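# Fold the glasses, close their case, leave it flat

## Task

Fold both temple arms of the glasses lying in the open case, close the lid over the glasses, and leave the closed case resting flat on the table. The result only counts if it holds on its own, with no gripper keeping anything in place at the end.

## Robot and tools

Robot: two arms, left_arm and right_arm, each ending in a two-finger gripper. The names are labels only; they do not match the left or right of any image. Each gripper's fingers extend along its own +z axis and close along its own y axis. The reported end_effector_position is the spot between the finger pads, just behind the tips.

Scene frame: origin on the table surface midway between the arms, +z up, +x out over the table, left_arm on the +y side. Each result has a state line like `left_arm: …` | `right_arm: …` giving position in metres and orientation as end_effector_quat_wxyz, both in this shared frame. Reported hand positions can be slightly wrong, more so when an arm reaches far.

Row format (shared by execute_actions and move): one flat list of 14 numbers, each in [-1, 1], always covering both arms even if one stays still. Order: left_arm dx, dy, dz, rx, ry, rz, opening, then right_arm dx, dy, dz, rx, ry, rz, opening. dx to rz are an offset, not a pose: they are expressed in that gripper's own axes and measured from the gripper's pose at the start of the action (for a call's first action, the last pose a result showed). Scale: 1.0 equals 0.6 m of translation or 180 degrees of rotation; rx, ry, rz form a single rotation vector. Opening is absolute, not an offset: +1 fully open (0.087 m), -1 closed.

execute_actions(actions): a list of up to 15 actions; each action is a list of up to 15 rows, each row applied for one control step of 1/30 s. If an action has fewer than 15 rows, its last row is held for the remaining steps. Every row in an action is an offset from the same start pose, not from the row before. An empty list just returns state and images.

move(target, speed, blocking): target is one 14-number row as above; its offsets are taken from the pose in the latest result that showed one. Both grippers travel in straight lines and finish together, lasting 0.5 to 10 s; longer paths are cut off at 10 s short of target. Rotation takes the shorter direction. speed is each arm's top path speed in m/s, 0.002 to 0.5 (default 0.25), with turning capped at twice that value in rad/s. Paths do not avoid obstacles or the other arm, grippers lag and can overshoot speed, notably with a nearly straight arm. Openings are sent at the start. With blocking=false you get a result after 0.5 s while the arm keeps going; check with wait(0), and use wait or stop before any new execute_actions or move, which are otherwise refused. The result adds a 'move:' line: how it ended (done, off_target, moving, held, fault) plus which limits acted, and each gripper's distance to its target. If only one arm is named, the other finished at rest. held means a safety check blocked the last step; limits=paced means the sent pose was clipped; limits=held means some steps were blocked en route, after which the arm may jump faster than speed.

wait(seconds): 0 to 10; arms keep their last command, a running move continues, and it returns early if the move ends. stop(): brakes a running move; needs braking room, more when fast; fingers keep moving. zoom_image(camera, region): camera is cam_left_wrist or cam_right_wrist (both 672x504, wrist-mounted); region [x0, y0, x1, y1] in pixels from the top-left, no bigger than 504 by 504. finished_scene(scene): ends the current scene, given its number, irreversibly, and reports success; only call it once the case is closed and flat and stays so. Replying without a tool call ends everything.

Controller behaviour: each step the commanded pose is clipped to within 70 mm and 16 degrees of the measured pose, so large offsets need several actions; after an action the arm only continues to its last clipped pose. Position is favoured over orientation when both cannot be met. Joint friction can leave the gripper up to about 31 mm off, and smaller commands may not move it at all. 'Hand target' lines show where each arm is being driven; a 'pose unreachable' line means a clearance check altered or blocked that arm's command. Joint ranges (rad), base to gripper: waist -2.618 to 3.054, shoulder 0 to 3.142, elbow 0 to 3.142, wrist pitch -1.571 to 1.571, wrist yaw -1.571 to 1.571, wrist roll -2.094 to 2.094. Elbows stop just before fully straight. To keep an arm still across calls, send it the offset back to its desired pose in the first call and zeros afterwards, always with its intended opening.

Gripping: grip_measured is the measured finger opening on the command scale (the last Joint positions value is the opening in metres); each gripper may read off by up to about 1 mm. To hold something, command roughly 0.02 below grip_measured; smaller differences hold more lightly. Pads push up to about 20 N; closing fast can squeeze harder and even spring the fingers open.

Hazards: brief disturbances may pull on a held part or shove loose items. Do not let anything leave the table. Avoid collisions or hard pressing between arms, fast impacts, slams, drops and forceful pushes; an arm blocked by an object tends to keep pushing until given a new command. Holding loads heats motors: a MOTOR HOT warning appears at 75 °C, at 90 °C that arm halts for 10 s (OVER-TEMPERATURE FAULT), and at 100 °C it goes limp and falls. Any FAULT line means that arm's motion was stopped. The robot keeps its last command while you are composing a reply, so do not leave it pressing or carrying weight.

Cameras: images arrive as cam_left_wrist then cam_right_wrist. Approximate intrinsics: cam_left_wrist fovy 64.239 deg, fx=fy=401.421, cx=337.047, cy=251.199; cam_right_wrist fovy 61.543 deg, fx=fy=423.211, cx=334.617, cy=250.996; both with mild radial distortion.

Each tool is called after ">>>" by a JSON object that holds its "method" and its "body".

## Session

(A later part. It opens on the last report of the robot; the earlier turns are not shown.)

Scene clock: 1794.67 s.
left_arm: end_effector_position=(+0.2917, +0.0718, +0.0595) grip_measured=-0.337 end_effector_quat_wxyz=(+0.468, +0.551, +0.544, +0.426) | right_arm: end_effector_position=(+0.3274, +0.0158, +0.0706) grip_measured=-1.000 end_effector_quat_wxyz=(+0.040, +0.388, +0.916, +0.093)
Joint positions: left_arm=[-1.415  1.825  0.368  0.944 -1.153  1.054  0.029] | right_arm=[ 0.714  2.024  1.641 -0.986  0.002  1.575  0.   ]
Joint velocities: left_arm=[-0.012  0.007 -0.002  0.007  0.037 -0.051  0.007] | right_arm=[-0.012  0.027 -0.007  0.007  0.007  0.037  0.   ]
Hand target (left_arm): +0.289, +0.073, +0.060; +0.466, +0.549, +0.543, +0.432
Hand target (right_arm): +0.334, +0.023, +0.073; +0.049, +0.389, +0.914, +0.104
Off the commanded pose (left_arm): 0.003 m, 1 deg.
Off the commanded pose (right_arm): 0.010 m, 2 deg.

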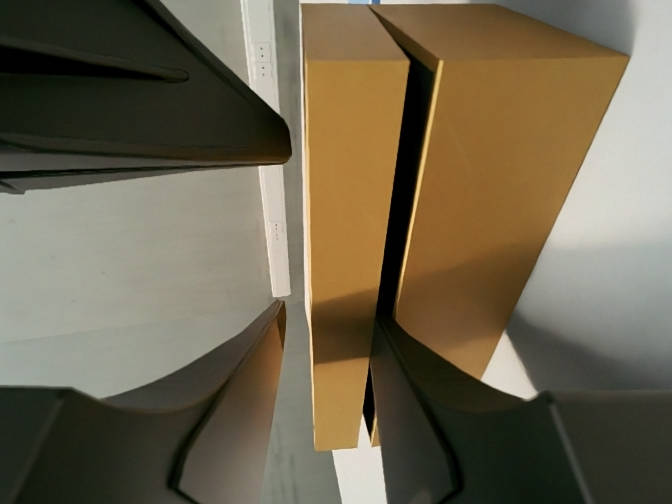

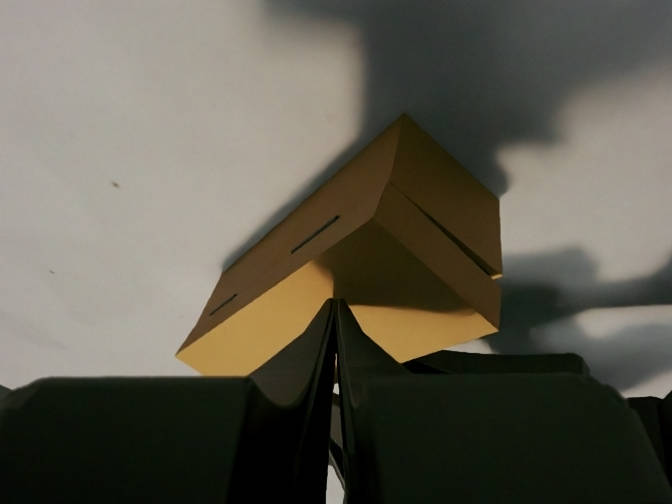

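>>> {"method": "execute_actions", "body": {"actions": []}}

>>> {"method": "zoom_image", "body": {"camera": "cam_left_wrist", "region": [220, 0, 672, 452]}}

Scene clock: 1797.47 s.
left_arm: end_effector_position=(+0.2914, +0.0719, +0.0594) grip_measured=-0.332 end_effector_quat_wxyz=(+0.469, +0.550, +0.545, +0.425) | right_arm: end_effector_position=(+0.3278, +0.0161, +0.0706) grip_measured=-1.000 end_effector_quat_wxyz=(+0.040, +0.388, +0.916, +0.094)
Joint positions: left_arm=[-1.416  1.825  0.368  0.944 -1.155  1.05   0.029] | right_arm=[ 0.714  2.024  1.641 -0.983  0.002  1.575  0.   ]
Joint velocities: left_arm=[-0.002  0.002 -0.012  0.037 -0.037 -0.051 -0.   ] | right_arm=[ 0.017 -0.012  0.002 -0.066 -0.022  0.081  0.   ]
Hand target (left_arm): +0.289, +0.073, +0.060; +0.466, +0.549, +0.544, +0.431
Hand target (right_arm): +0.334, +0.023, +0.073; +0.049, +0.389, +0.914, +0.104
Off the commanded pose (left_arm): 0.003 m, 1 deg.
Off the commanded pose (right_arm): 0.010 m, 1 deg.

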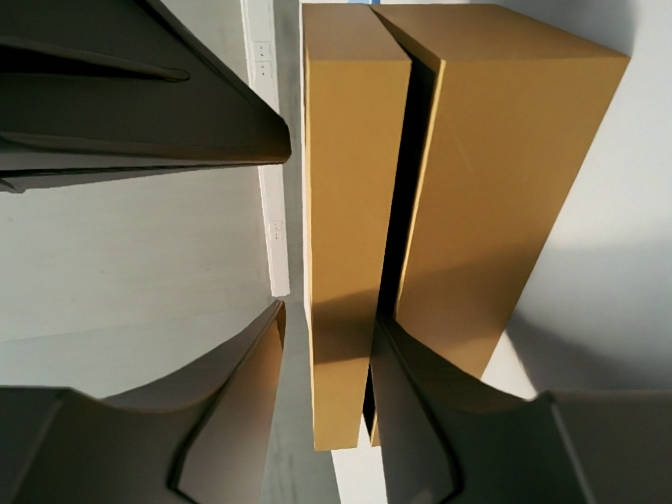

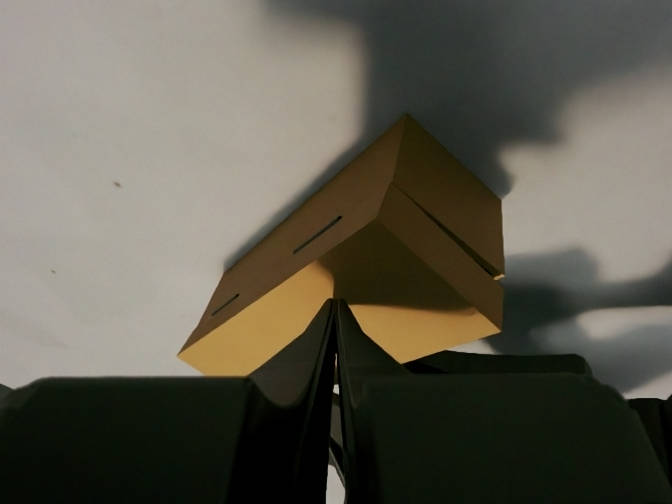

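Region (220, 0, 672, 452) of cam_left_wrist's 672x504 image, scaled by 1.115, with more detail than that image has.

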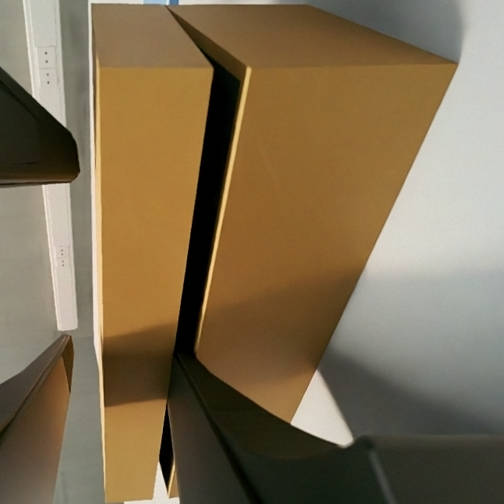

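>>> {"method": "execute_actions", "body": {"actions": [[
[0.0025,-0.0010,-0.0040,-0.0004,0.0035,0.0045,-0.332,0.001,-0.0012,0.0098,0.0032,0,0,-1],
[0.0025,-0.0010,-0.0040,-0.0004,0.0035,0.0045,-0.332,0.001,-0.0030,0.0120,0.0047,0,0,-1],
[0.0025,-0.0010,-0.0040,-0.0004,0.0035,0.0045,-0.332,0.001,-0.0047,0.0142,0.0062,0,0,-1],
[0.0025,-0.0010,-0.0040,-0.0004,0.0035,0.0045,-0.332,0.001,-0.0064,0.0164,0.0077,0,0,-1],
[0.0025,-0.0010,-0.0040,-0.0004,0.0035,0.0045,-0.332,0.001,-0.0080,0.0187,0.0092,0,0,-1],
[0.0030,-0.0013,-0.0042,-0.0004,0.0037,0.0055,-0.332,0.001,-0.0097,0.0212,0.0107,0,0,-1],
[0.0037,-0.0017,-0.0045,-0.0004,0.0039,0.0064,-0.332,0.001,-0.0115,0.0243,0.0125,0,0,-1],
[0.0037,-0.0018,-0.0050,-0.0005,0.0040,0.0064,-0.332,0.001,-0.0134,0.0279,0.0145,0,0,-1],
[0.0036,-0.0019,-0.0060,-0.0008,0.0043,0.0063,-0.332,0.001,-0.0153,0.0315,0.0165,0,0,-1],
[0.0036,-0.0022,-0.0073,-0.0012,0.0046,0.0063,-0.332,0.001,-0.0171,0.0351,0.0185,0,0,-1],
[0.0035,-0.0024,-0.0088,-0.0016,0.0049,0.0062,-0.332,0.001,-0.0171,0.0351,0.0185,0,0,-1],
[0.0034,-0.0026,-0.0103,-0.0020,0.0053,0.0062,-0.332,0.001,-0.0171,0.0351,0.0185,0,0,-1],
[0.0034,-0.0029,-0.0117,-0.0024,0.0056,0.0061,-0.332,0.001,-0.0171,0.0351,0.0185,0,0,-1],
[0.0033,-0.0031,-0.0131,-0.0028,0.0060,0.0061,-0.332,0.001,-0.0171,0.0351,0.0185,0,0,-1],
[0.0032,-0.0033,-0.0144,-0.0031,0.0063,0.0060,-0.332,0.001,-0.0171,0.0351,0.0185,0,0,-1]
]]}}

Scene clock: 1846.43 s.
left_arm: end_effector_position=(+0.2873, +0.0717, +0.0593) grip_measured=-0.332 end_effector_quat_wxyz=(+0.467, +0.551, +0.542, +0.429) | right_arm: end_effector_position=(+0.3259, +0.0170, +0.0647) grip_measured=-1.000 end_effector_quat_wxyz=(+0.033, +0.388, +0.917, +0.089)
Joint positions: left_arm=[-1.434  1.825  0.368  0.927 -1.175  1.041  0.029] | right_arm=[ 0.714  2.039  1.641 -0.983 -0.009  1.575  0.   ]
Joint velocities: left_arm=[-0.095 -0.017 -0.002 -0.066 -0.11  -0.11   0.   ] | right_arm=[-0.012  0.012  0.002  0.037 -0.081 -0.051  0.   ]
Hand target (left_arm): +0.283, +0.074, +0.060; +0.463, +0.548, +0.541, +0.438
Hand target (right_arm): +0.323, +0.012, +0.048; +0.029, +0.389, +0.918, +0.067
Off the commanded pose (left_arm): 0.005 m, 1 deg.
Off the commanded pose (right_arm): 0.018 m, 3 deg.

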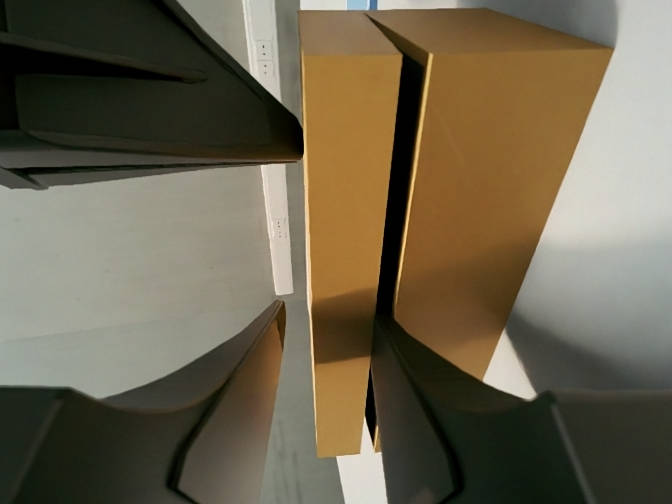

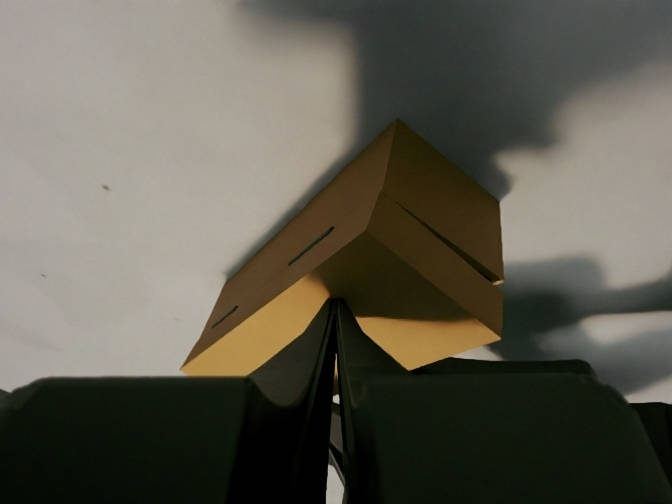

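>>> {"method": "execute_actions", "body": {"actions": []}}

Scene clock: 1848.87 s.
left_arm: end_effector_position=(+0.2857, +0.0714, +0.0593) grip_measured=-0.332 end_effector_quat_wxyz=(+0.469, +0.549, +0.543, +0.429) | right_arm: end_effector_position=(+0.3256, +0.0173, +0.0648) grip_measured=-1.000 end_effector_quat_wxyz=(+0.031, +0.388, +0.917, +0.090)
Joint positions: left_arm=[-1.441  1.825  0.368  0.923 -1.182  1.032  0.029] | right_arm=[ 0.714  2.039  1.641 -0.983 -0.011  1.575  0.   ]
Joint velocities: left_arm=[-0.002  0.022  0.002 -0.022  0.051  0.022 -0.   ] | right_arm=[ 0.012  0.007 -0.002 -0.095 -0.037 -0.037  0.   ]
Hand target (left_arm): +0.283, +0.074, +0.060; +0.463, +0.548, +0.541, +0.438
Hand target (right_arm): +0.323, +0.012, +0.048; +0.029, +0.389, +0.918, +0.067
Off the commanded pose (left_arm): 0.004 m, 1 deg.
Off the commanded pose (right_arm): 0.018 m, 3 deg.

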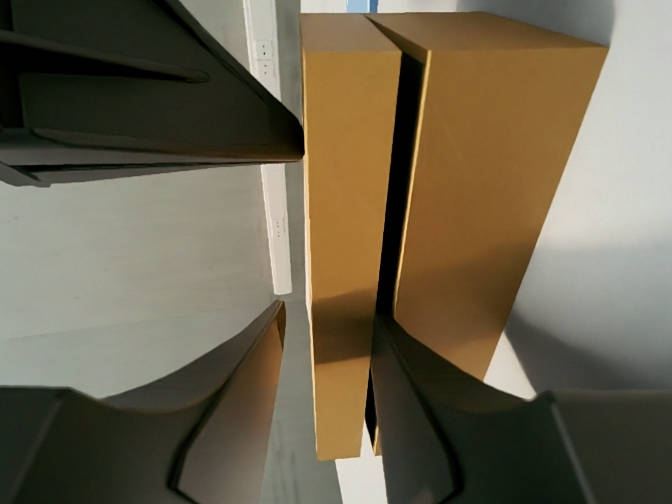

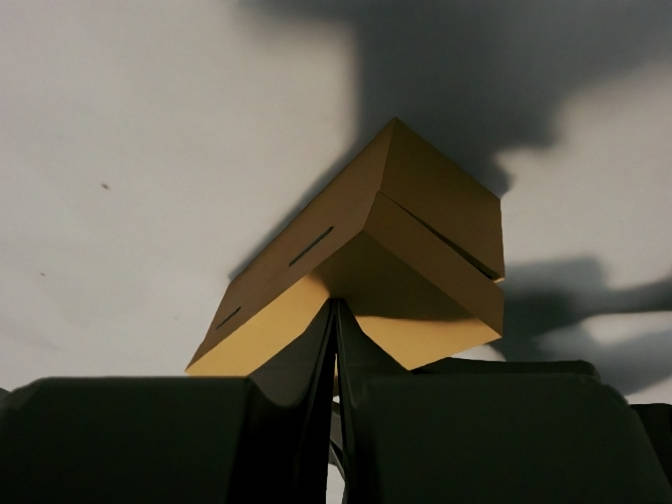

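>>> {"method": "zoom_image", "body": {"camera": "cam_right_wrist", "region": [170, 100, 520, 390]}}

Region (170, 100, 520, 390) of cam_right_wrist's 672x504 image, scaled by 1.440, with more detail than that image has; it fills the top 418 rows of this view, and the rest is white.

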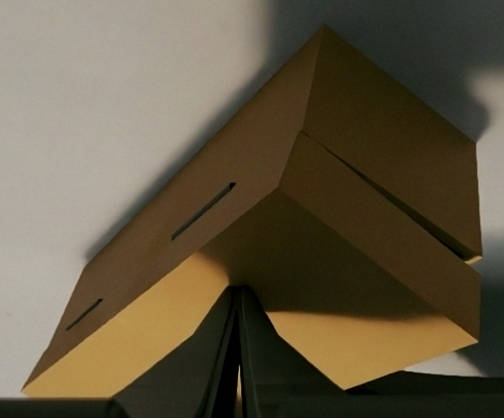

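>>> {"method": "execute_actions", "body": {"actions": [[
[0,0,0,0,0,0,-0.332,0.0,0.0083,0.0008,-0.0032,0,0,-1],
[0,0,0,0,0,0,-0.332,0.0002,0.0208,-0.0122,-0.0127,0,0,-1],
[0,0,0,0,0,0,-0.332,0.0063,0.0293,-0.0175,-0.0185,0.0005,-0.0025,-1],
[0,0,0,0,0,0,-0.332,0.0110,0.0386,-0.0229,-0.0248,0.0010,-0.0044,-1],
[0,0,0,0,0,0,-0.332,0.0174,0.0465,-0.0242,-0.0295,0.0016,-0.0068,-1],
[0,0,0,0,0,0,-0.332,0.0245,0.0532,-0.0233,-0.0333,0.0024,-0.0096,-1],
[0,0,0,0,0,0,-0.332,0.0317,0.0589,-0.0222,-0.0368,0.0031,-0.0124,-1],
[0,0,0,0,0,0,-0.332,0.0390,0.0635,-0.0203,-0.0396,0.0039,-0.0152,-1],
[0,0,0,0,0,0,-0.332,0.0455,0.0662,-0.0170,-0.0411,0.0046,-0.0176,-1],
[0,0,0,0,0,0,-0.332,0.0512,0.0678,-0.0131,-0.0421,0.0052,-0.0198,-1],
[0,0,0,0,0,0,-0.332,0.0560,0.0688,-0.0092,-0.0424,0.0057,-0.0216,-1],
[0,0,0,0,0,0,-0.332,0.0601,0.0692,-0.0058,-0.0423,0.0061,-0.0232,-1],
[0,0,0,0,0,0,-0.332,0.0625,0.0692,-0.0031,-0.0420,0.0063,-0.0241,-1],
[0,0,0,0,0,0,-0.332,0.0632,0.0685,-0.0008,-0.0410,0.0063,-0.0244,-1],
[0,0,0,0,0,0,-0.332,0.0632,0.0682,-0.0001,-0.0407,0.0063,-0.0244,-1]
]]}}

Scene clock: 1945.97 s.
left_arm: end_effector_position=(+0.2857, +0.0714, +0.0593) grip_measured=-0.332 end_effector_quat_wxyz=(+0.469, +0.549, +0.543, +0.429) | right_arm: end_effector_position=(+0.3210, +0.0637, +0.0776) grip_measured=-1.000 end_effector_quat_wxyz=(+0.046, +0.349, +0.925, +0.143)
Joint positions: left_arm=[-1.441  1.825  0.368  0.923 -1.182  1.032  0.029] | right_arm=[ 0.791  2.063  1.701 -0.906 -0.013  1.575  0.   ]
Joint velocities: left_arm=[-0.007  0.002 -0.002  0.037 -0.007 -0.037  0.   ] | right_arm=[0.085 0.203 0.007 0.11  0.007 0.022 0.   ]
Hand target (left_arm): +0.286, +0.071, +0.059; +0.469, +0.549, +0.543, +0.429
Hand target (right_arm): +0.327, +0.072, +0.073; +0.051, +0.348, +0.924, +0.150
Off the commanded pose (left_arm): 0.000 m, 0 deg.
Off the commanded pose (right_arm): 0.012 m, 1 deg.

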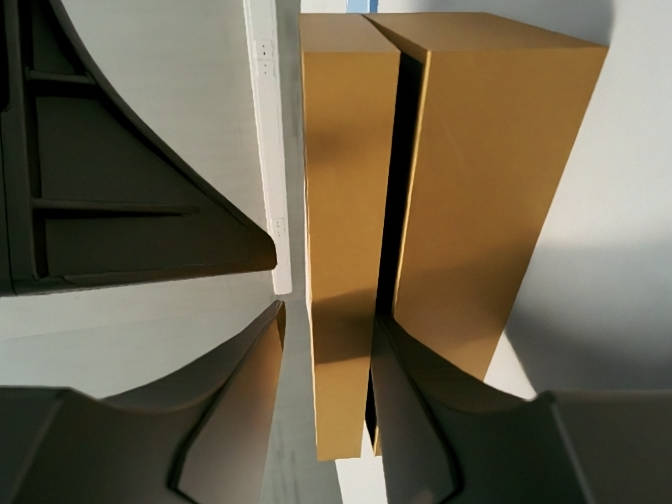

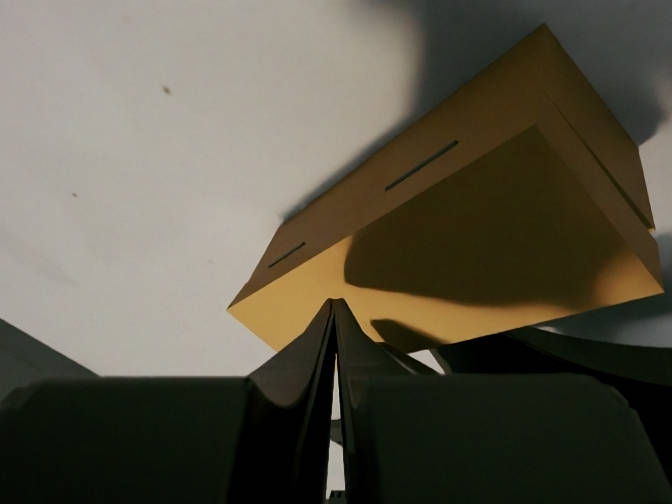

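>>> {"method": "execute_actions", "body": {"actions": []}}

Scene clock: 1961.07 s.
left_arm: end_effector_position=(+0.2857, +0.0714, +0.0593) grip_measured=-0.332 end_effector_quat_wxyz=(+0.469, +0.549, +0.543, +0.429) | right_arm: end_effector_position=(+0.3212, +0.0658, +0.0697) grip_measured=-1.000 end_effector_quat_wxyz=(+0.045, +0.348, +0.926, +0.139)
Joint positions: left_arm=[-1.441  1.825  0.368  0.923 -1.182  1.032  0.029] | right_arm=[ 0.794  2.083  1.701 -0.896 -0.013  1.575  0.   ]
Joint velocities: left_arm=[ 0.007  0.017 -0.017  0.051 -0.095 -0.022 -0.   ] | right_arm=[ 0.027 -0.017  0.002  0.051  0.037  0.051  0.   ]
Hand target (left_arm): +0.286, +0.071, +0.059; +0.469, +0.549, +0.543, +0.429
Hand target (right_arm): +0.327, +0.072, +0.073; +0.050, +0.348, +0.924, +0.150
Off the commanded pose (left_arm): 0.000 m, 0 deg.
Off the commanded pose (right_arm): 0.010 m, 1 deg.

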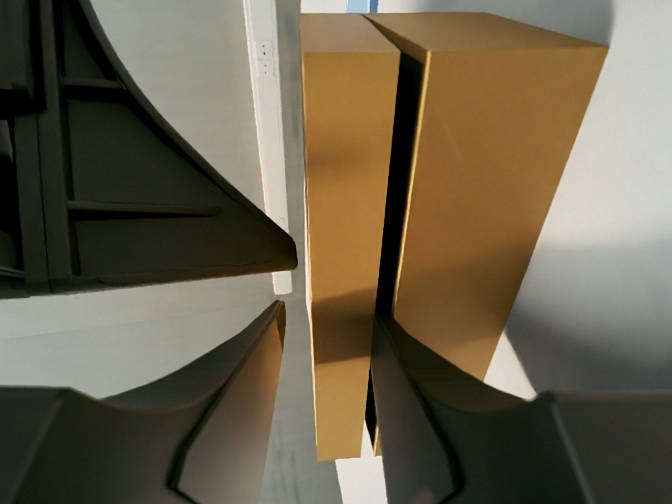

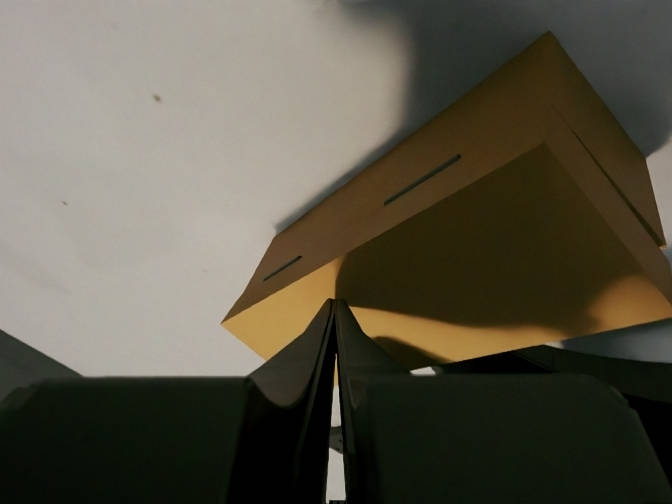

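>>> {"method": "execute_actions", "body": {"actions": [[[0,0,0,0,0,0,-0.332, 0,0.0070,0.0038,-0.0025,0,0,-1],[0,0,0,0,0,0,-0.332, 0,-0.0006,0.0086,0.0022,0,0,-1],[0,0,0,0,0,0,-0.332, 0,-0.0082,0.0135,0.0070,0,0,-1],[0,0,0,0,0,0,-0.332, 0,-0.0123,0.0172,0.0095,0,0,-1],[0,0,0,0,0,0,-0.332, 0,-0.0132,0.0193,0.0105,0,0,-1],[0,0,0,0,0,0,-0.332, 0,-0.0140,0.0214,0.0115,0,0,-1],[0,0,0,0,0,0,-0.332, 0,-0.0149,0.0235,0.0124,0,0,-1],[0,0,0,0,0,0,-0.332, 0,-0.0157,0.0256,0.0134,0,0,-1],[0,0,0,0,0,0,-0.332, 0,-0.0166,0.0277,0.0143,0,0,-1],[0,0,0,0,0,0,-0.332, 0,-0.0175,0.0298,0.0153,0,0,-1],[0,0,0,0,0,0,-0.332, 0,-0.0183,0.0319,0.0162,0,0,-1],[0,0,0,0,0,0,-0.332, 0,-0.0192,0.0339,0.0172,0,0,-1],[0,0,0,0,0,0,-0.332, 0,-0.0201,0.0360,0.0181,0,0,-1],[0,0,0,0,0,0,-0.332, 0,-0.0206,0.0374,0.0188,0,0,-1],[0,0,0,0,0,0,-0.332, 0,-0.0206,0.0374,0.0188,0,0,-1]]]}}

>>> {"method": "execute_actions", "body": {"actions": []}}

Scene clock: 2013.03 s.
left_arm: end_effector_position=(+0.2857, +0.0714, +0.0593) grip_measured=-0.332 end_effector_quat_wxyz=(+0.469, +0.549, +0.543, +0.429) | right_arm: end_effector_position=(+0.3206, +0.0657, +0.0643) grip_measured=-1.000 end_effector_quat_wxyz=(+0.042, +0.348, +0.927, +0.134)
Joint positions: left_arm=[-1.441  1.825  0.368  0.923 -1.182  1.032  0.029] | right_arm=[ 0.794  2.095  1.701 -0.895 -0.016  1.575  0.   ]
Joint velocities: left_arm=[-0.002 -0.017 -0.012 -0.022 -0.037  0.022 -0.001] | right_arm=[-0.002 -0.007  0.007 -0.051 -0.007 -0.081  0.   ]
Hand target (left_arm): +0.286, +0.071, +0.059; +0.469, +0.549, +0.543, +0.429
Hand target (right_arm): +0.317, +0.061, +0.045; +0.035, +0.349, +0.930, +0.112
Off the commanded pose (left_arm): 0.000 m, 0 deg.
Off the commanded pose (right_arm): 0.020 m, 3 deg.

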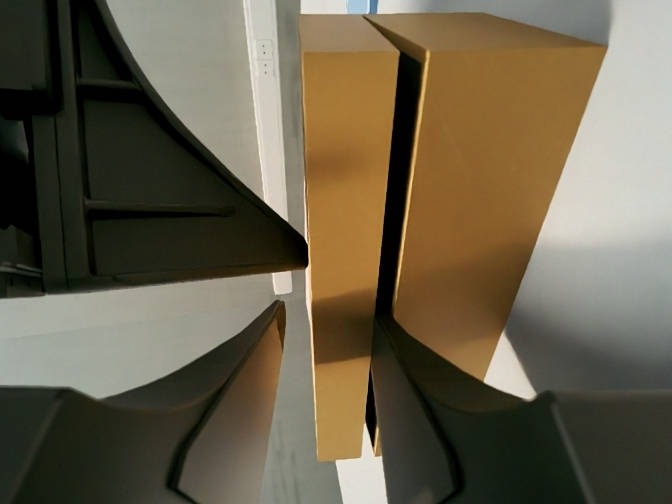

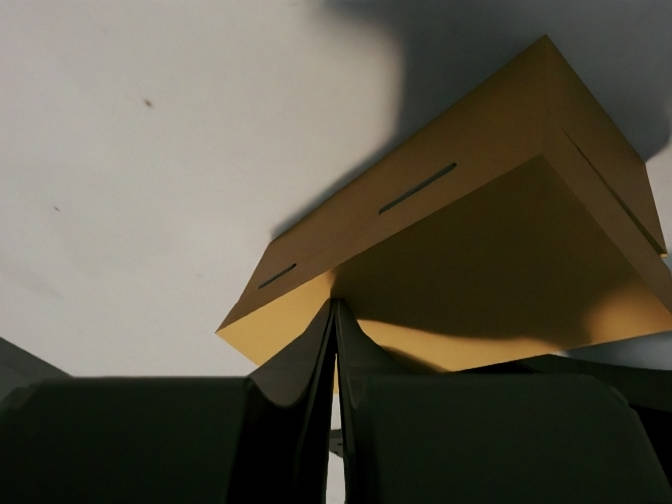

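Scene clock: 2013.03 s.
left_arm: end_effector_position=(+0.2857, +0.0714, +0.0593) grip_measured=-0.332 end_effector_quat_wxyz=(+0.469, +0.549, +0.543, +0.429) | right_arm: end_effector_position=(+0.3206, +0.0657, +0.0643) grip_measured=-1.000 end_effector_quat_wxyz=(+0.042, +0.348, +0.927, +0.134)
Joint positions: left_arm=[-1.441  1.825  0.368  0.923 -1.182  1.032  0.029] | right_arm=[ 0.794  2.095  1.701 -0.895 -0.016  1.575  0.   ]
Joint velocities: left_arm=[-0.002 -0.017 -0.012 -0.022 -0.037  0.022 -0.001] | right_arm=[-0.002 -0.007  0.007 -0.051 -0.007 -0.081  0.   ]
Hand target (left_arm): +0.286, +0.071, +0.059; +0.469, +0.549, +0.543, +0.429
Hand target (right_arm): +0.317, +0.061, +0.045; +0.035, +0.349, +0.930, +0.112
Off the commanded pose (left_arm): 0.000 m, 0 deg.
Off the commanded pose (right_arm): 0.020 m, 3 deg.

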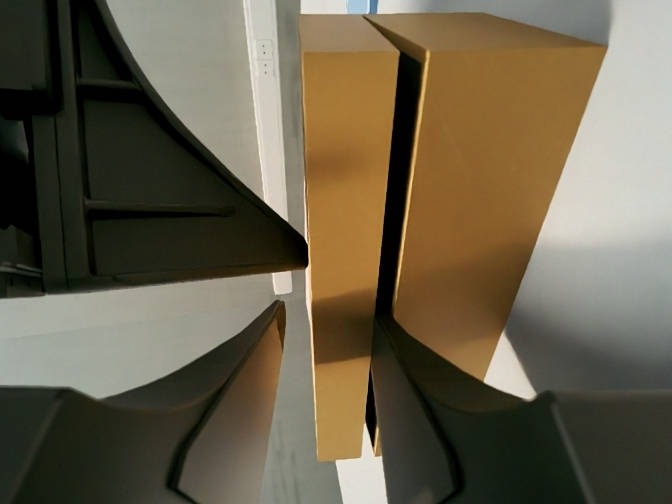

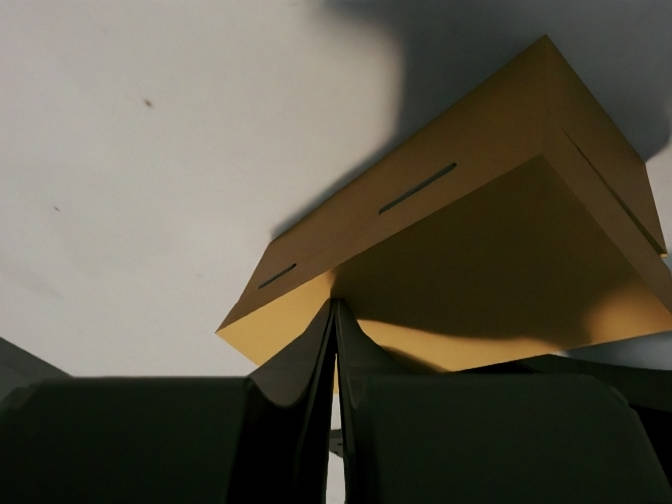

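>>> {"method": "execute_actions", "body": {"actions": [[[0.0018,-0.0008,-0.0022,-0.0002,0.0020,0.0032,-0.332, -0.0015,-0.0180,0.0300,0.0157,-0.0002,0.0006,-1],[0.0037,-0.0017,-0.0045,-0.0004,0.0039,0.0064,-0.332, -0.0031,-0.0182,0.0305,0.0159,-0.0004,0.0012,-1],[0.0036,-0.0019,-0.0057,-0.0007,0.0042,0.0064,-0.332, -0.0031,-0.0182,0.0305,0.0159,-0.0004,0.0012,-1],[0.0036,-0.0021,-0.0070,-0.0011,0.0045,0.0063,-0.332, -0.0031,-0.0182,0.0305,0.0159,-0.0004,0.0012,-1],[0.0035,-0.0023,-0.0082,-0.0014,0.0048,0.0063,-0.332, -0.0031,-0.0182,0.0305,0.0159,-0.0004,0.0012,-1],[0.0035,-0.0025,-0.0094,-0.0018,0.0051,0.0062,-0.332, -0.0031,-0.0182,0.0305,0.0159,-0.0004,0.0012,-1],[0.0034,-0.0027,-0.0107,-0.0021,0.0054,0.0062,-0.332, -0.0031,-0.0182,0.0305,0.0159,-0.0004,0.0012,-1],[0.0033,-0.0029,-0.0119,-0.0024,0.0057,0.0061,-0.332, -0.0031,-0.0182,0.0305,0.0159,-0.0004,0.0012,-1],[0.0033,-0.0031,-0.0131,-0.0028,0.0060,0.0061,-0.332, -0.0031,-0.0182,0.0305,0.0159,-0.0004,0.0012,-1],[0.0032,-0.0033,-0.0144,-0.0031,0.0063,0.0060,-0.332, -0.0031,-0.0182,0.0305,0.0159,-0.0004,0.0012,-1],[0.0032,-0.0035,-0.0156,-0.0035,0.0066,0.0060,-0.332, -0.0031,-0.0182,0.0305,0.0159,-0.0004,0.0012,-1],[0.0031,-0.0037,-0.0168,-0.0038,0.0069,0.0060,-0.332, -0.0031,-0.0182,0.0305,0.0159,-0.0004,0.0012,-1],[0.0031,-0.0039,-0.0181,-0.0041,0.0072,0.0059,-0.332, -0.0031,-0.0182,0.0305,0.0159,-0.0004,0.0012,-1],[0.0030,-0.0041,-0.0193,-0.0045,0.0075,0.0059,-0.332, -0.0031,-0.0182,0.0305,0.0159,-0.0004,0.0012,-1]]]}}

Scene clock: 2029.27 s.
left_arm: end_effector_position=(+0.2778, +0.0712, +0.0596) grip_measured=-0.332 end_effector_quat_wxyz=(+0.469, +0.547, +0.541, +0.434) | right_arm: end_effector_position=(+0.3197, +0.0666, +0.0647) grip_measured=-1.000 end_effector_quat_wxyz=(+0.038, +0.348, +0.927, +0.136)
Joint positions: left_arm=[-1.475  1.825  0.368  0.896 -1.221  1.003  0.029] | right_arm=[ 0.794  2.095  1.701 -0.895 -0.023  1.575  0.   ]
Joint velocities: left_arm=[-0.066  0.017  0.017 -0.095 -0.022 -0.081 -0.001] | right_arm=[-0.012 -0.012  0.022 -0.081  0.11   0.037  0.   ]
Hand target (left_arm): +0.274, +0.074, +0.060; +0.464, +0.546, +0.538, +0.444
Hand target (right_arm): +0.318, +0.060, +0.044; +0.033, +0.351, +0.929, +0.111
Off the commanded pose (left_arm): 0.005 m, 1 deg.
Off the commanded pose (right_arm): 0.022 m, 3 deg.

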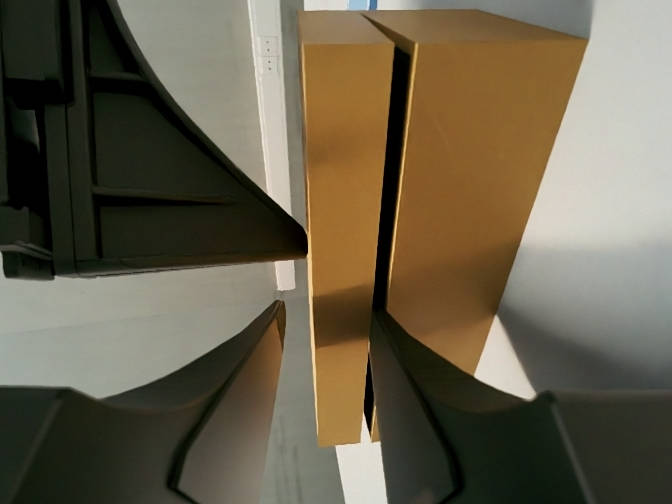

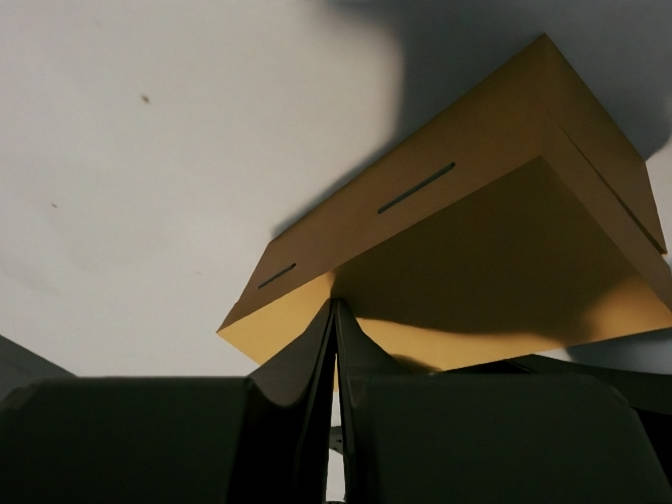

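>>> {"method": "execute_actions", "body": {"actions": []}}

>>> {"method": "zoom_image", "body": {"camera": "cam_left_wrist", "region": [260, 200, 480, 460]}}

Scene clock: 2032.50 s.
left_arm: end_effector_position=(+0.2767, +0.0719, +0.0597) grip_measured=-0.332 end_effector_quat_wxyz=(+0.470, +0.544, +0.542, +0.435) | right_arm: end_effector_position=(+0.3191, +0.0669, +0.0641) grip_measured=-1.000 end_effector_quat_wxyz=(+0.037, +0.348, +0.927, +0.136)
Joint positions: left_arm=[-1.479  1.825  0.368  0.891 -1.23   0.993  0.029] | right_arm=[ 0.794  2.097  1.701 -0.895 -0.026  1.575  0.   ]
Joint velocities: left_arm=[-0.012  0.007  0.012 -0.051 -0.007  0.007 -0.001] | right_arm=[ 0.007 -0.017 -0.012 -0.037 -0.022 -0.051  0.   ]
Hand target (left_arm): +0.274, +0.074, +0.060; +0.464, +0.546, +0.538, +0.444
Hand target (right_arm): +0.318, +0.060, +0.044; +0.033, +0.351, +0.929, +0.111
Off the commanded pose (left_arm): 0.003 m, 1 deg.
Off the commanded pose (right_arm): 0.021 m, 3 deg.

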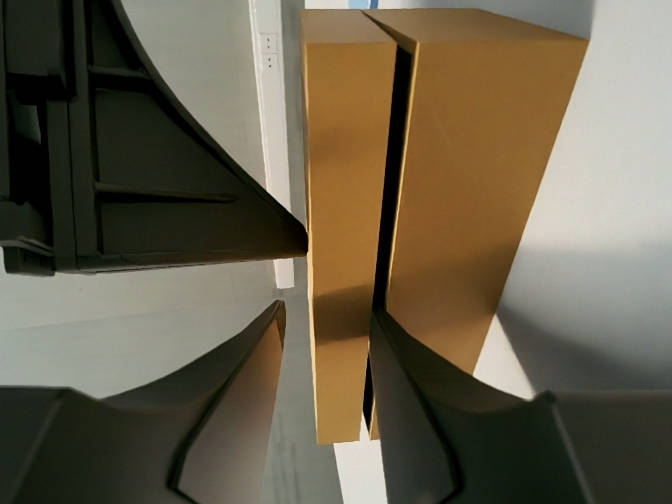

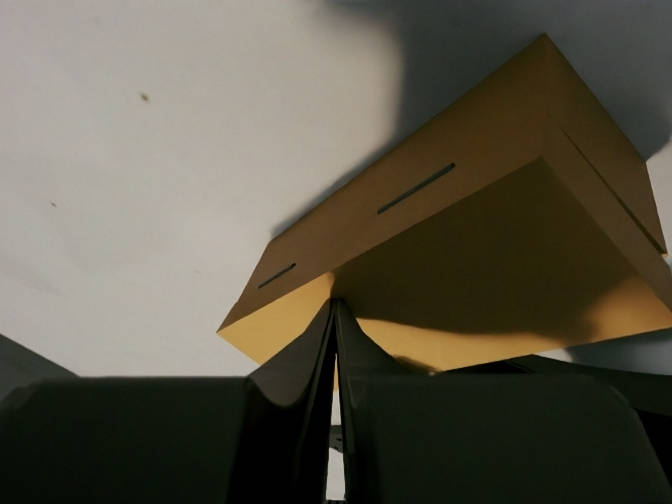

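Region (260, 200, 480, 460) of cam_left_wrist's 672x504 image, scaled by 1.938, with more detail than that image has; it fills the left 426 columns of this view, and the rest is white.

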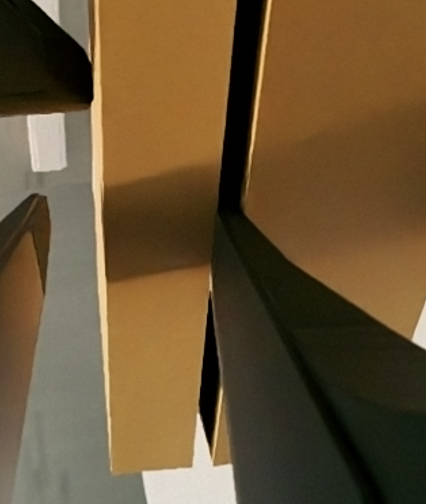

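>>> {"method": "execute_actions", "body": {"actions": [[[0.0037,-0.0017,-0.0045,-0.0004,0.0039,0.0064,-0.332, -0.0065,-0.0175,0.0305,0.0153,-0.0040,0.0012,-1],[0.0036,-0.0019,-0.0056,-0.0007,0.0042,0.0064,-0.332, -0.0078,-0.0175,0.0309,0.0153,-0.0055,0.0012,-1],[0.0036,-0.0021,-0.0067,-0.0010,0.0044,0.0063,-0.332, -0.0078,-0.0175,0.0309,0.0153,-0.0055,0.0012,-1],[0.0035,-0.0022,-0.0078,-0.0013,0.0047,0.0063,-0.332, -0.0078,-0.0175,0.0309,0.0153,-0.0055,0.0012,-1],[0.0035,-0.0024,-0.0089,-0.0016,0.0050,0.0062,-0.332, -0.0078,-0.0175,0.0309,0.0153,-0.0055,0.0012,-1],[0.0034,-0.0026,-0.0100,-0.0019,0.0052,0.0062,-0.332, -0.0078,-0.0175,0.0309,0.0153,-0.0055,0.0012,-1],[0.0034,-0.0028,-0.0111,-0.0022,0.0055,0.0062,-0.332, -0.0078,-0.0175,0.0309,0.0153,-0.0055,0.0012,-1],[0.0033,-0.0030,-0.0122,-0.0025,0.0058,0.0061,-0.332, -0.0078,-0.0175,0.0309,0.0153,-0.0055,0.0012,-1],[0.0033,-0.0031,-0.0133,-0.0028,0.0060,0.0061,-0.332, -0.0078,-0.0175,0.0309,0.0153,-0.0055,0.0012,-1],[0.0032,-0.0033,-0.0144,-0.0031,0.0063,0.0060,-0.332, -0.0078,-0.0175,0.0309,0.0153,-0.0055,0.0012,-1],[0.0032,-0.0035,-0.0155,-0.0034,0.0066,0.0060,-0.332, -0.0078,-0.0175,0.0309,0.0153,-0.0055,0.0012,-1],[0.0031,-0.0037,-0.0166,-0.0037,0.0068,0.0060,-0.332, -0.0078,-0.0175,0.0309,0.0153,-0.0055,0.0012,-1],[0.0031,-0.0039,-0.0177,-0.0040,0.0071,0.0059,-0.332, -0.0078,-0.0175,0.0309,0.0153,-0.0055,0.0012,-1]]]}}

Scene clock: 2076.67 s.
left_arm: end_effector_position=(+0.2691, +0.0724, +0.0597) grip_measured=-0.332 end_effector_quat_wxyz=(+0.471, +0.540, +0.540, +0.440) | right_arm: end_effector_position=(+0.3190, +0.0670, +0.0642) grip_measured=-1.000 end_effector_quat_wxyz=(+0.036, +0.347, +0.927, +0.136)
Joint positions: left_arm=[-1.512  1.825  0.368  0.857 -1.268  0.958  0.029] | right_arm=[ 0.794  2.097  1.701 -0.895 -0.027  1.575  0.   ]
Joint velocities: left_arm=[-0.046  0.002 -0.012 -0.051 -0.125 -0.051 -0.001] | right_arm=[-0.017 -0.002  0.012  0.037 -0.051  0.007  0.   ]
Hand target (left_arm): +0.266, +0.074, +0.060; +0.466, +0.540, +0.538, +0.449
Hand target (right_arm): +0.319, +0.060, +0.044; +0.036, +0.351, +0.929, +0.110
Off the commanded pose (left_arm): 0.004 m, 1 deg.
Off the commanded pose (right_arm): 0.022 m, 3 deg.

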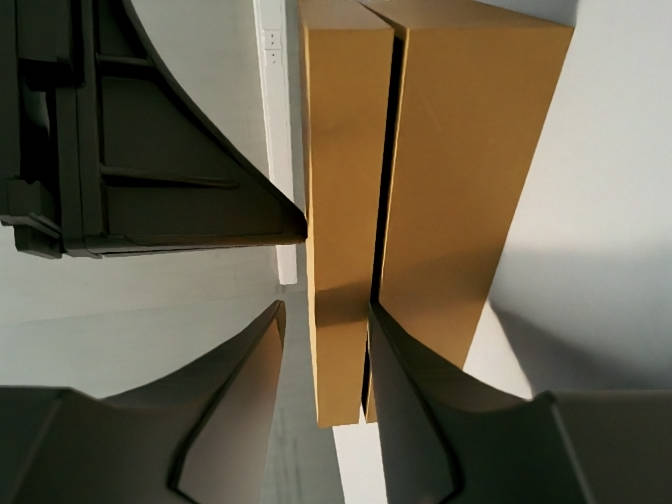

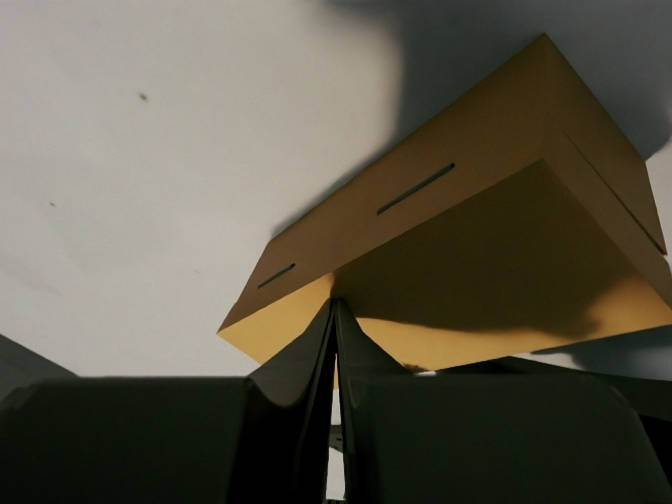

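>>> {"method": "execute_actions", "body": {"actions": []}}

>>> {"method": "zoom_image", "body": {"camera": "cam_left_wrist", "region": [300, 240, 440, 400]}}

Scene clock: 2081.47 s.
left_arm: end_effector_position=(+0.2684, +0.0731, +0.0597) grip_measured=-0.332 end_effector_quat_wxyz=(+0.473, +0.537, +0.542, +0.440) | right_arm: end_effector_position=(+0.3190, +0.0670, +0.0642) grip_measured=-1.000 end_effector_quat_wxyz=(+0.036, +0.347, +0.927, +0.136)
Joint positions: left_arm=[-1.515  1.825  0.368  0.854 -1.275  0.948  0.029] | right_arm=[ 0.794  2.097  1.701 -0.895 -0.027  1.575  0.   ]
Joint velocities: left_arm=[ 0.002 -0.002  0.022  0.022 -0.037 -0.037  0.001] | right_arm=[ 0.002 -0.002 -0.007 -0.037  0.095 -0.037  0.   ]
Hand target (left_arm): +0.266, +0.074, +0.060; +0.466, +0.540, +0.538, +0.449
Hand target (right_arm): +0.319, +0.060, +0.044; +0.036, +0.351, +0.929, +0.110
Off the commanded pose (left_arm): 0.003 m, 2 deg.
Off the commanded pose (right_arm): 0.022 m, 3 deg.

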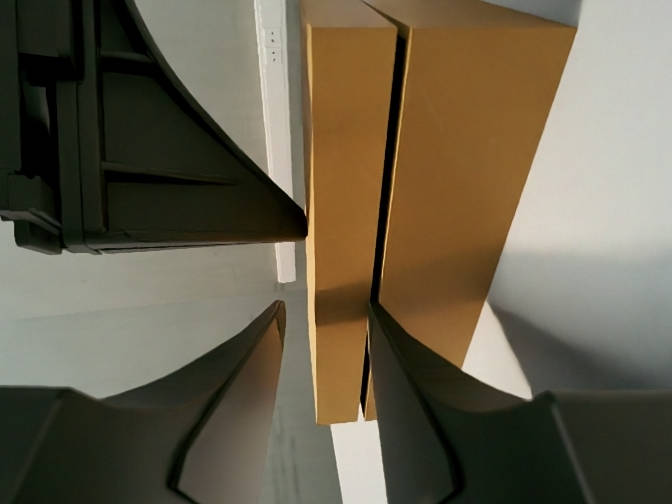

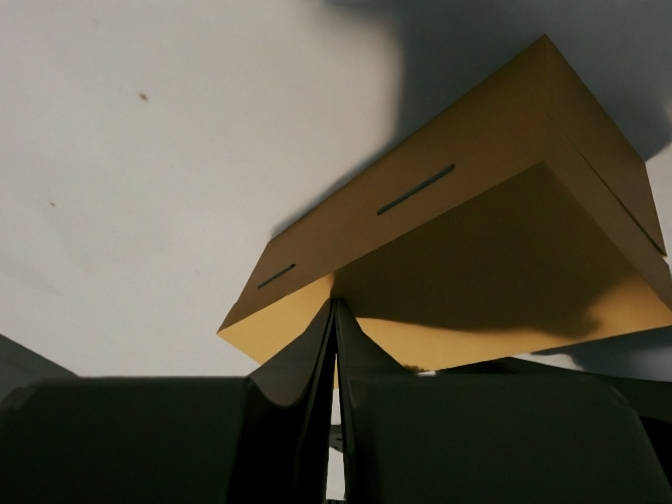

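Region (300, 240, 440, 400) of cam_left_wrist's 672x504 image, scaled by 3.150, with more detail than that image has; it fills the left 441 columns of this view, and the rest is white.

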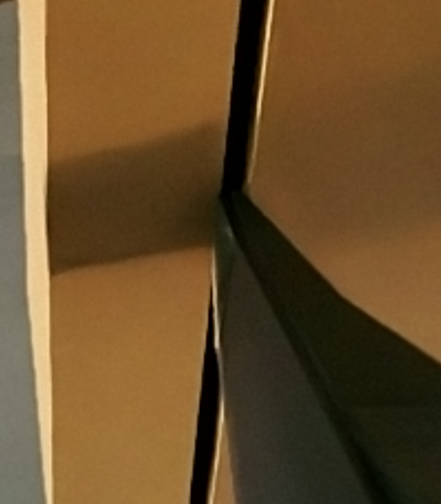

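>>> {"method": "zoom_image", "body": {"camera": "cam_left_wrist", "region": [345, 275, 405, 345]}}

>>> {"method": "zoom_image", "body": {"camera": "cam_left_wrist", "region": [250, 275, 310, 345]}}

Region (345, 275, 405, 345) of cam_left_wrist's 672x504 image, scaled by 7.200, with more detail than that image has; it fills the left 432 columns of this view, and the rest is white.

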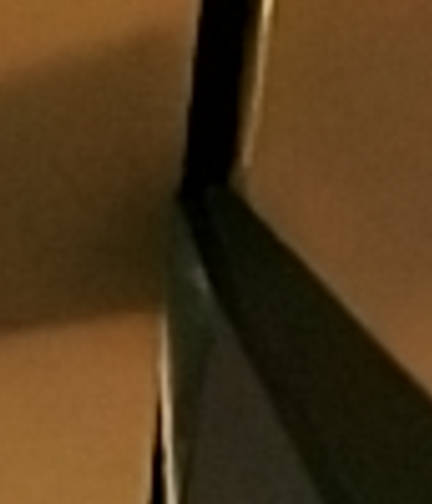

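Region (250, 275, 310, 345) of cam_left_wrist's 672x504 image, scaled by 7.200, with more detail than that image has; it fills the left 432 columns of this view, and the rest is white.

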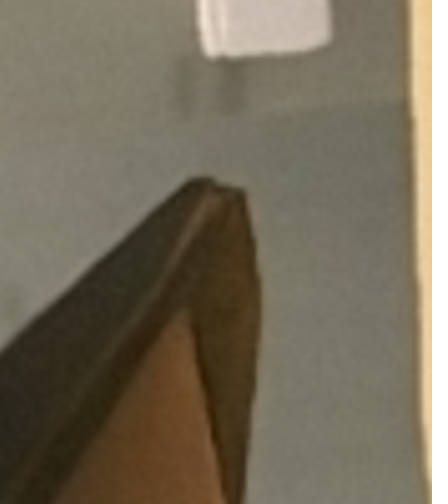

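>>> {"method": "execute_actions", "body": {"actions": [[[0.0030,-0.0014,-0.0040,-0.0006,0.0036,0.0066,-0.324, -0.0078,-0.0169,0.0295,0.0146,-0.0055,0.0012,-1],[0.0033,-0.0015,-0.0042,-0.0005,0.0037,0.0065,-0.316, -0.0078,-0.0169,0.0295,0.0146,-0.0055,0.0012,-1],[0.0037,-0.0017,-0.0045,-0.0004,0.0039,0.0064,-0.308, -0.0078,-0.0169,0.0295,0.0146,-0.0055,0.0012,-1],[0.0036,-0.0019,-0.0055,-0.0007,0.0041,0.0064,-0.302, -0.0078,-0.0169,0.0295,0.0146,-0.0055,0.0012,-1],[0.0036,-0.0020,-0.0065,-0.0010,0.0044,0.0063,-0.298, -0.0078,-0.0169,0.0295,0.0146,-0.0055,0.0012,-1],[0.0035,-0.0022,-0.0075,-0.0012,0.0046,0.0063,-0.295, -0.0078,-0.0169,0.0295,0.0146,-0.0055,0.0012,-1],[0.0035,-0.0024,-0.0085,-0.0015,0.0049,0.0063,-0.292, -0.0078,-0.0169,0.0295,0.0146,-0.0055,0.0012,-1],[0.0035,-0.0025,-0.0095,-0.0018,0.0051,0.0062,-0.290, -0.0078,-0.0169,0.0295,0.0146,-0.0055,0.0012,-1],[0.0034,-0.0027,-0.0105,-0.0021,0.0053,0.0062,-0.288, -0.0078,-0.0169,0.0295,0.0146,-0.0055,0.0012,-1],[0.0034,-0.0028,-0.0115,-0.0023,0.0056,0.0061,-0.286, -0.0078,-0.0169,0.0295,0.0146,-0.0055,0.0012,-1],[0.0033,-0.0030,-0.0125,-0.0026,0.0058,0.0061,-0.285, -0.0078,-0.0169,0.0295,0.0146,-0.0055,0.0012,-1],[0.0033,-0.0032,-0.0135,-0.0029,0.0061,0.0061,-0.285, -0.0078,-0.0169,0.0295,0.0146,-0.0055,0.0012,-1],[0.0032,-0.0033,-0.0145,-0.0032,0.0063,0.0060,-0.285, -0.0078,-0.0169,0.0295,0.0146,-0.0055,0.0012,-1],[0.0032,-0.0035,-0.0155,-0.0034,0.0066,0.0060,-0.285, -0.0078,-0.0169,0.0295,0.0146,-0.0055,0.0012,-1],[0.0031,-0.0037,-0.0165,-0.0037,0.0068,0.0060,-0.285, -0.0078,-0.0169,0.0295,0.0146,-0.0055,0.0012,-1]]]}}

Scene clock: 2201.97 s.
left_arm: end_effector_position=(+0.2616, +0.0744, +0.0598) grip_measured=-0.285 end_effector_quat_wxyz=(+0.474, +0.534, +0.540, +0.446) | right_arm: end_effector_position=(+0.3189, +0.0669, +0.0631) grip_measured=-1.000 end_effector_quat_wxyz=(+0.036, +0.348, +0.927, +0.135)
Joint positions: left_arm=[-1.543  1.825  0.368  0.818 -1.311  0.912  0.031] | right_arm=[ 0.794  2.099  1.701 -0.895 -0.027  1.575  0.   ]
Joint velocities: left_arm=[-0.085  0.007 -0.002 -0.183 -0.11  -0.168 -0.   ] | right_arm=[-0.012  0.007 -0.007 -0.066 -0.007 -0.051  0.   ]
Hand target (left_arm): +0.259, +0.075, +0.060; +0.469, +0.535, +0.537, +0.454
Hand target (right_arm): +0.319, +0.060, +0.045; +0.036, +0.351, +0.929, +0.111
Off the commanded pose (left_arm): 0.004 m, 1 deg.
Off the commanded pose (right_arm): 0.020 m, 3 deg.

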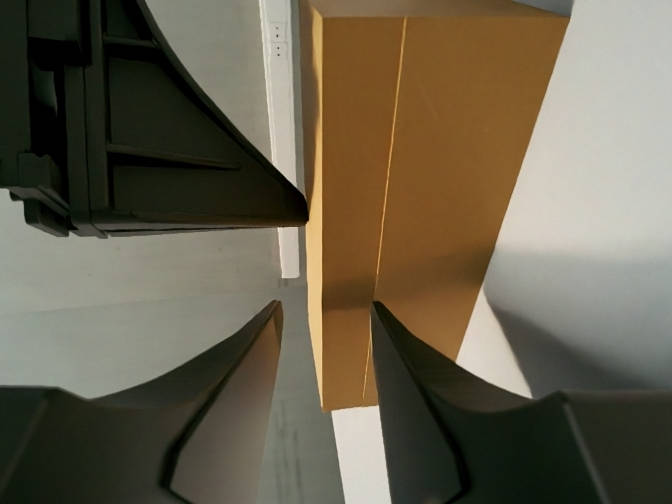

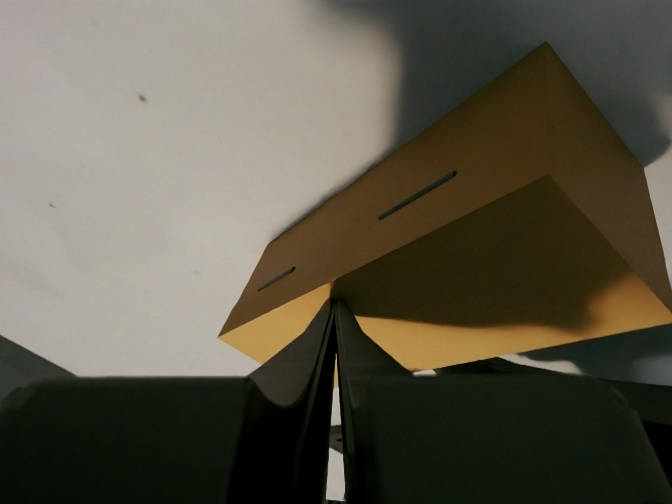

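>>> {"method": "execute_actions", "body": {"actions": [[[0.0036,-0.0020,-0.0061,-0.0009,0.0043,0.0063,-0.285, -0.0045,-0.0128,0.0213,0.0108,-0.0034,0.0006,-1],[0.0036,-0.0021,-0.0071,-0.0011,0.0045,0.0063,-0.285, -0.0012,-0.0087,0.0132,0.0070,-0.0013,0,-1],[0.0035,-0.0023,-0.0084,-0.0015,0.0049,0.0063,-0.285, 0,-0.0042,0.0047,0.0029,0,0,-1],[0.0034,-0.0026,-0.0101,-0.0019,0.0052,0.0062,-0.285, 0,0.0005,-0.0034,-0.0013,0,0,-1],[0.0033,-0.0029,-0.0121,-0.0025,0.0057,0.0061,-0.285, 0,0.0040,-0.0098,-0.0045,0,0,-1],[0.0032,-0.0033,-0.0140,-0.0030,0.0062,0.0061,-0.285, 0,0.0060,-0.0147,-0.0067,0,0,-1],[0.0031,-0.0036,-0.0160,-0.0036,0.0067,0.0060,-0.285, 0,0.0086,-0.0210,-0.0095,0,0,-1],[0.0031,-0.0039,-0.0180,-0.0041,0.0072,0.0059,-0.285, 0,0.0115,-0.0280,-0.0127,0,0,-1],[0.0030,-0.0042,-0.0200,-0.0047,0.0076,0.0058,-0.285, 0,0.0147,-0.0357,-0.0162,0,0,-1],[0.0029,-0.0045,-0.0219,-0.0052,0.0081,0.0058,-0.285, 0,0.0178,-0.0434,-0.0197,0,0,-1],[0.0028,-0.0049,-0.0239,-0.0058,0.0086,0.0057,-0.285, 0,0.0210,-0.0510,-0.0232,0,0,-1],[0.0027,-0.0051,-0.0255,-0.0062,0.0090,0.0056,-0.285, 0,0.0236,-0.0573,-0.0261,0,0,-1],[0.0026,-0.0053,-0.0267,-0.0065,0.0093,0.0056,-0.285, 0,0.0256,-0.0622,-0.0283,0,0,-1],[0.0026,-0.0055,-0.0275,-0.0068,0.0095,0.0056,-0.285, 0,0.0268,-0.0650,-0.0296,0,0,-1],[0.0026,-0.0055,-0.0275,-0.0068,0.0095,0.0056,-0.285, 0,0.0274,-0.0664,-0.0302,0,0,-1]]]}}

Scene clock: 2223.67 s.
left_arm: end_effector_position=(+0.2476, +0.0765, +0.0588) grip_measured=-0.285 end_effector_quat_wxyz=(+0.475, +0.530, +0.533, +0.457) | right_arm: end_effector_position=(+0.3202, +0.0687, +0.0920) grip_measured=-1.000 end_effector_quat_wxyz=(+0.046, +0.345, +0.923, +0.164)
Joint positions: left_arm=[-1.604  1.825  0.378  0.696 -1.378  0.806  0.031] | right_arm=[ 0.794  2.035  1.701 -0.895 -0.029  1.575  0.   ]
Joint velocities: left_arm=[-0.085 -0.002  0.095 -0.256 -0.139 -0.286 -0.001] | right_arm=[ 0.002 -0.276  0.007  0.007 -0.037 -0.051  0.   ]
Hand target (left_arm): +0.245, +0.076, +0.060; +0.473, +0.526, +0.532, +0.465
Hand target (right_arm): +0.323, +0.070, +0.106; +0.052, +0.345, +0.920, +0.179
Off the commanded pose (left_arm): 0.003 m, 1 deg.
Off the commanded pose (right_arm): 0.014 m, 2 deg.

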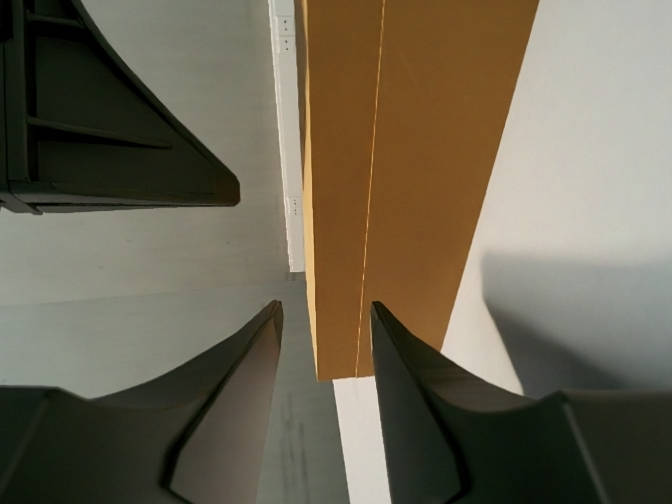

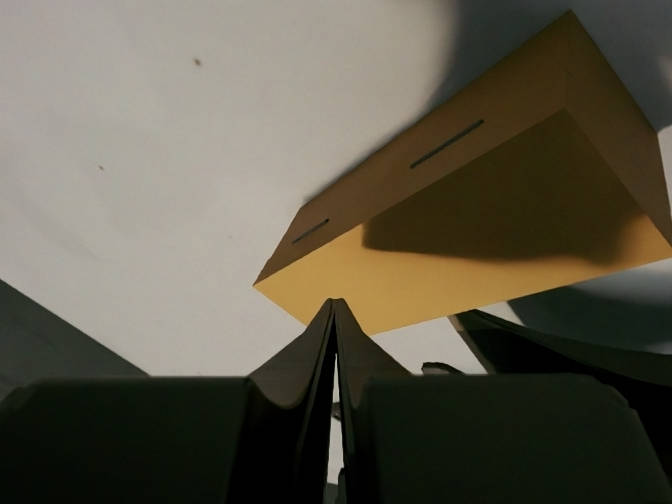

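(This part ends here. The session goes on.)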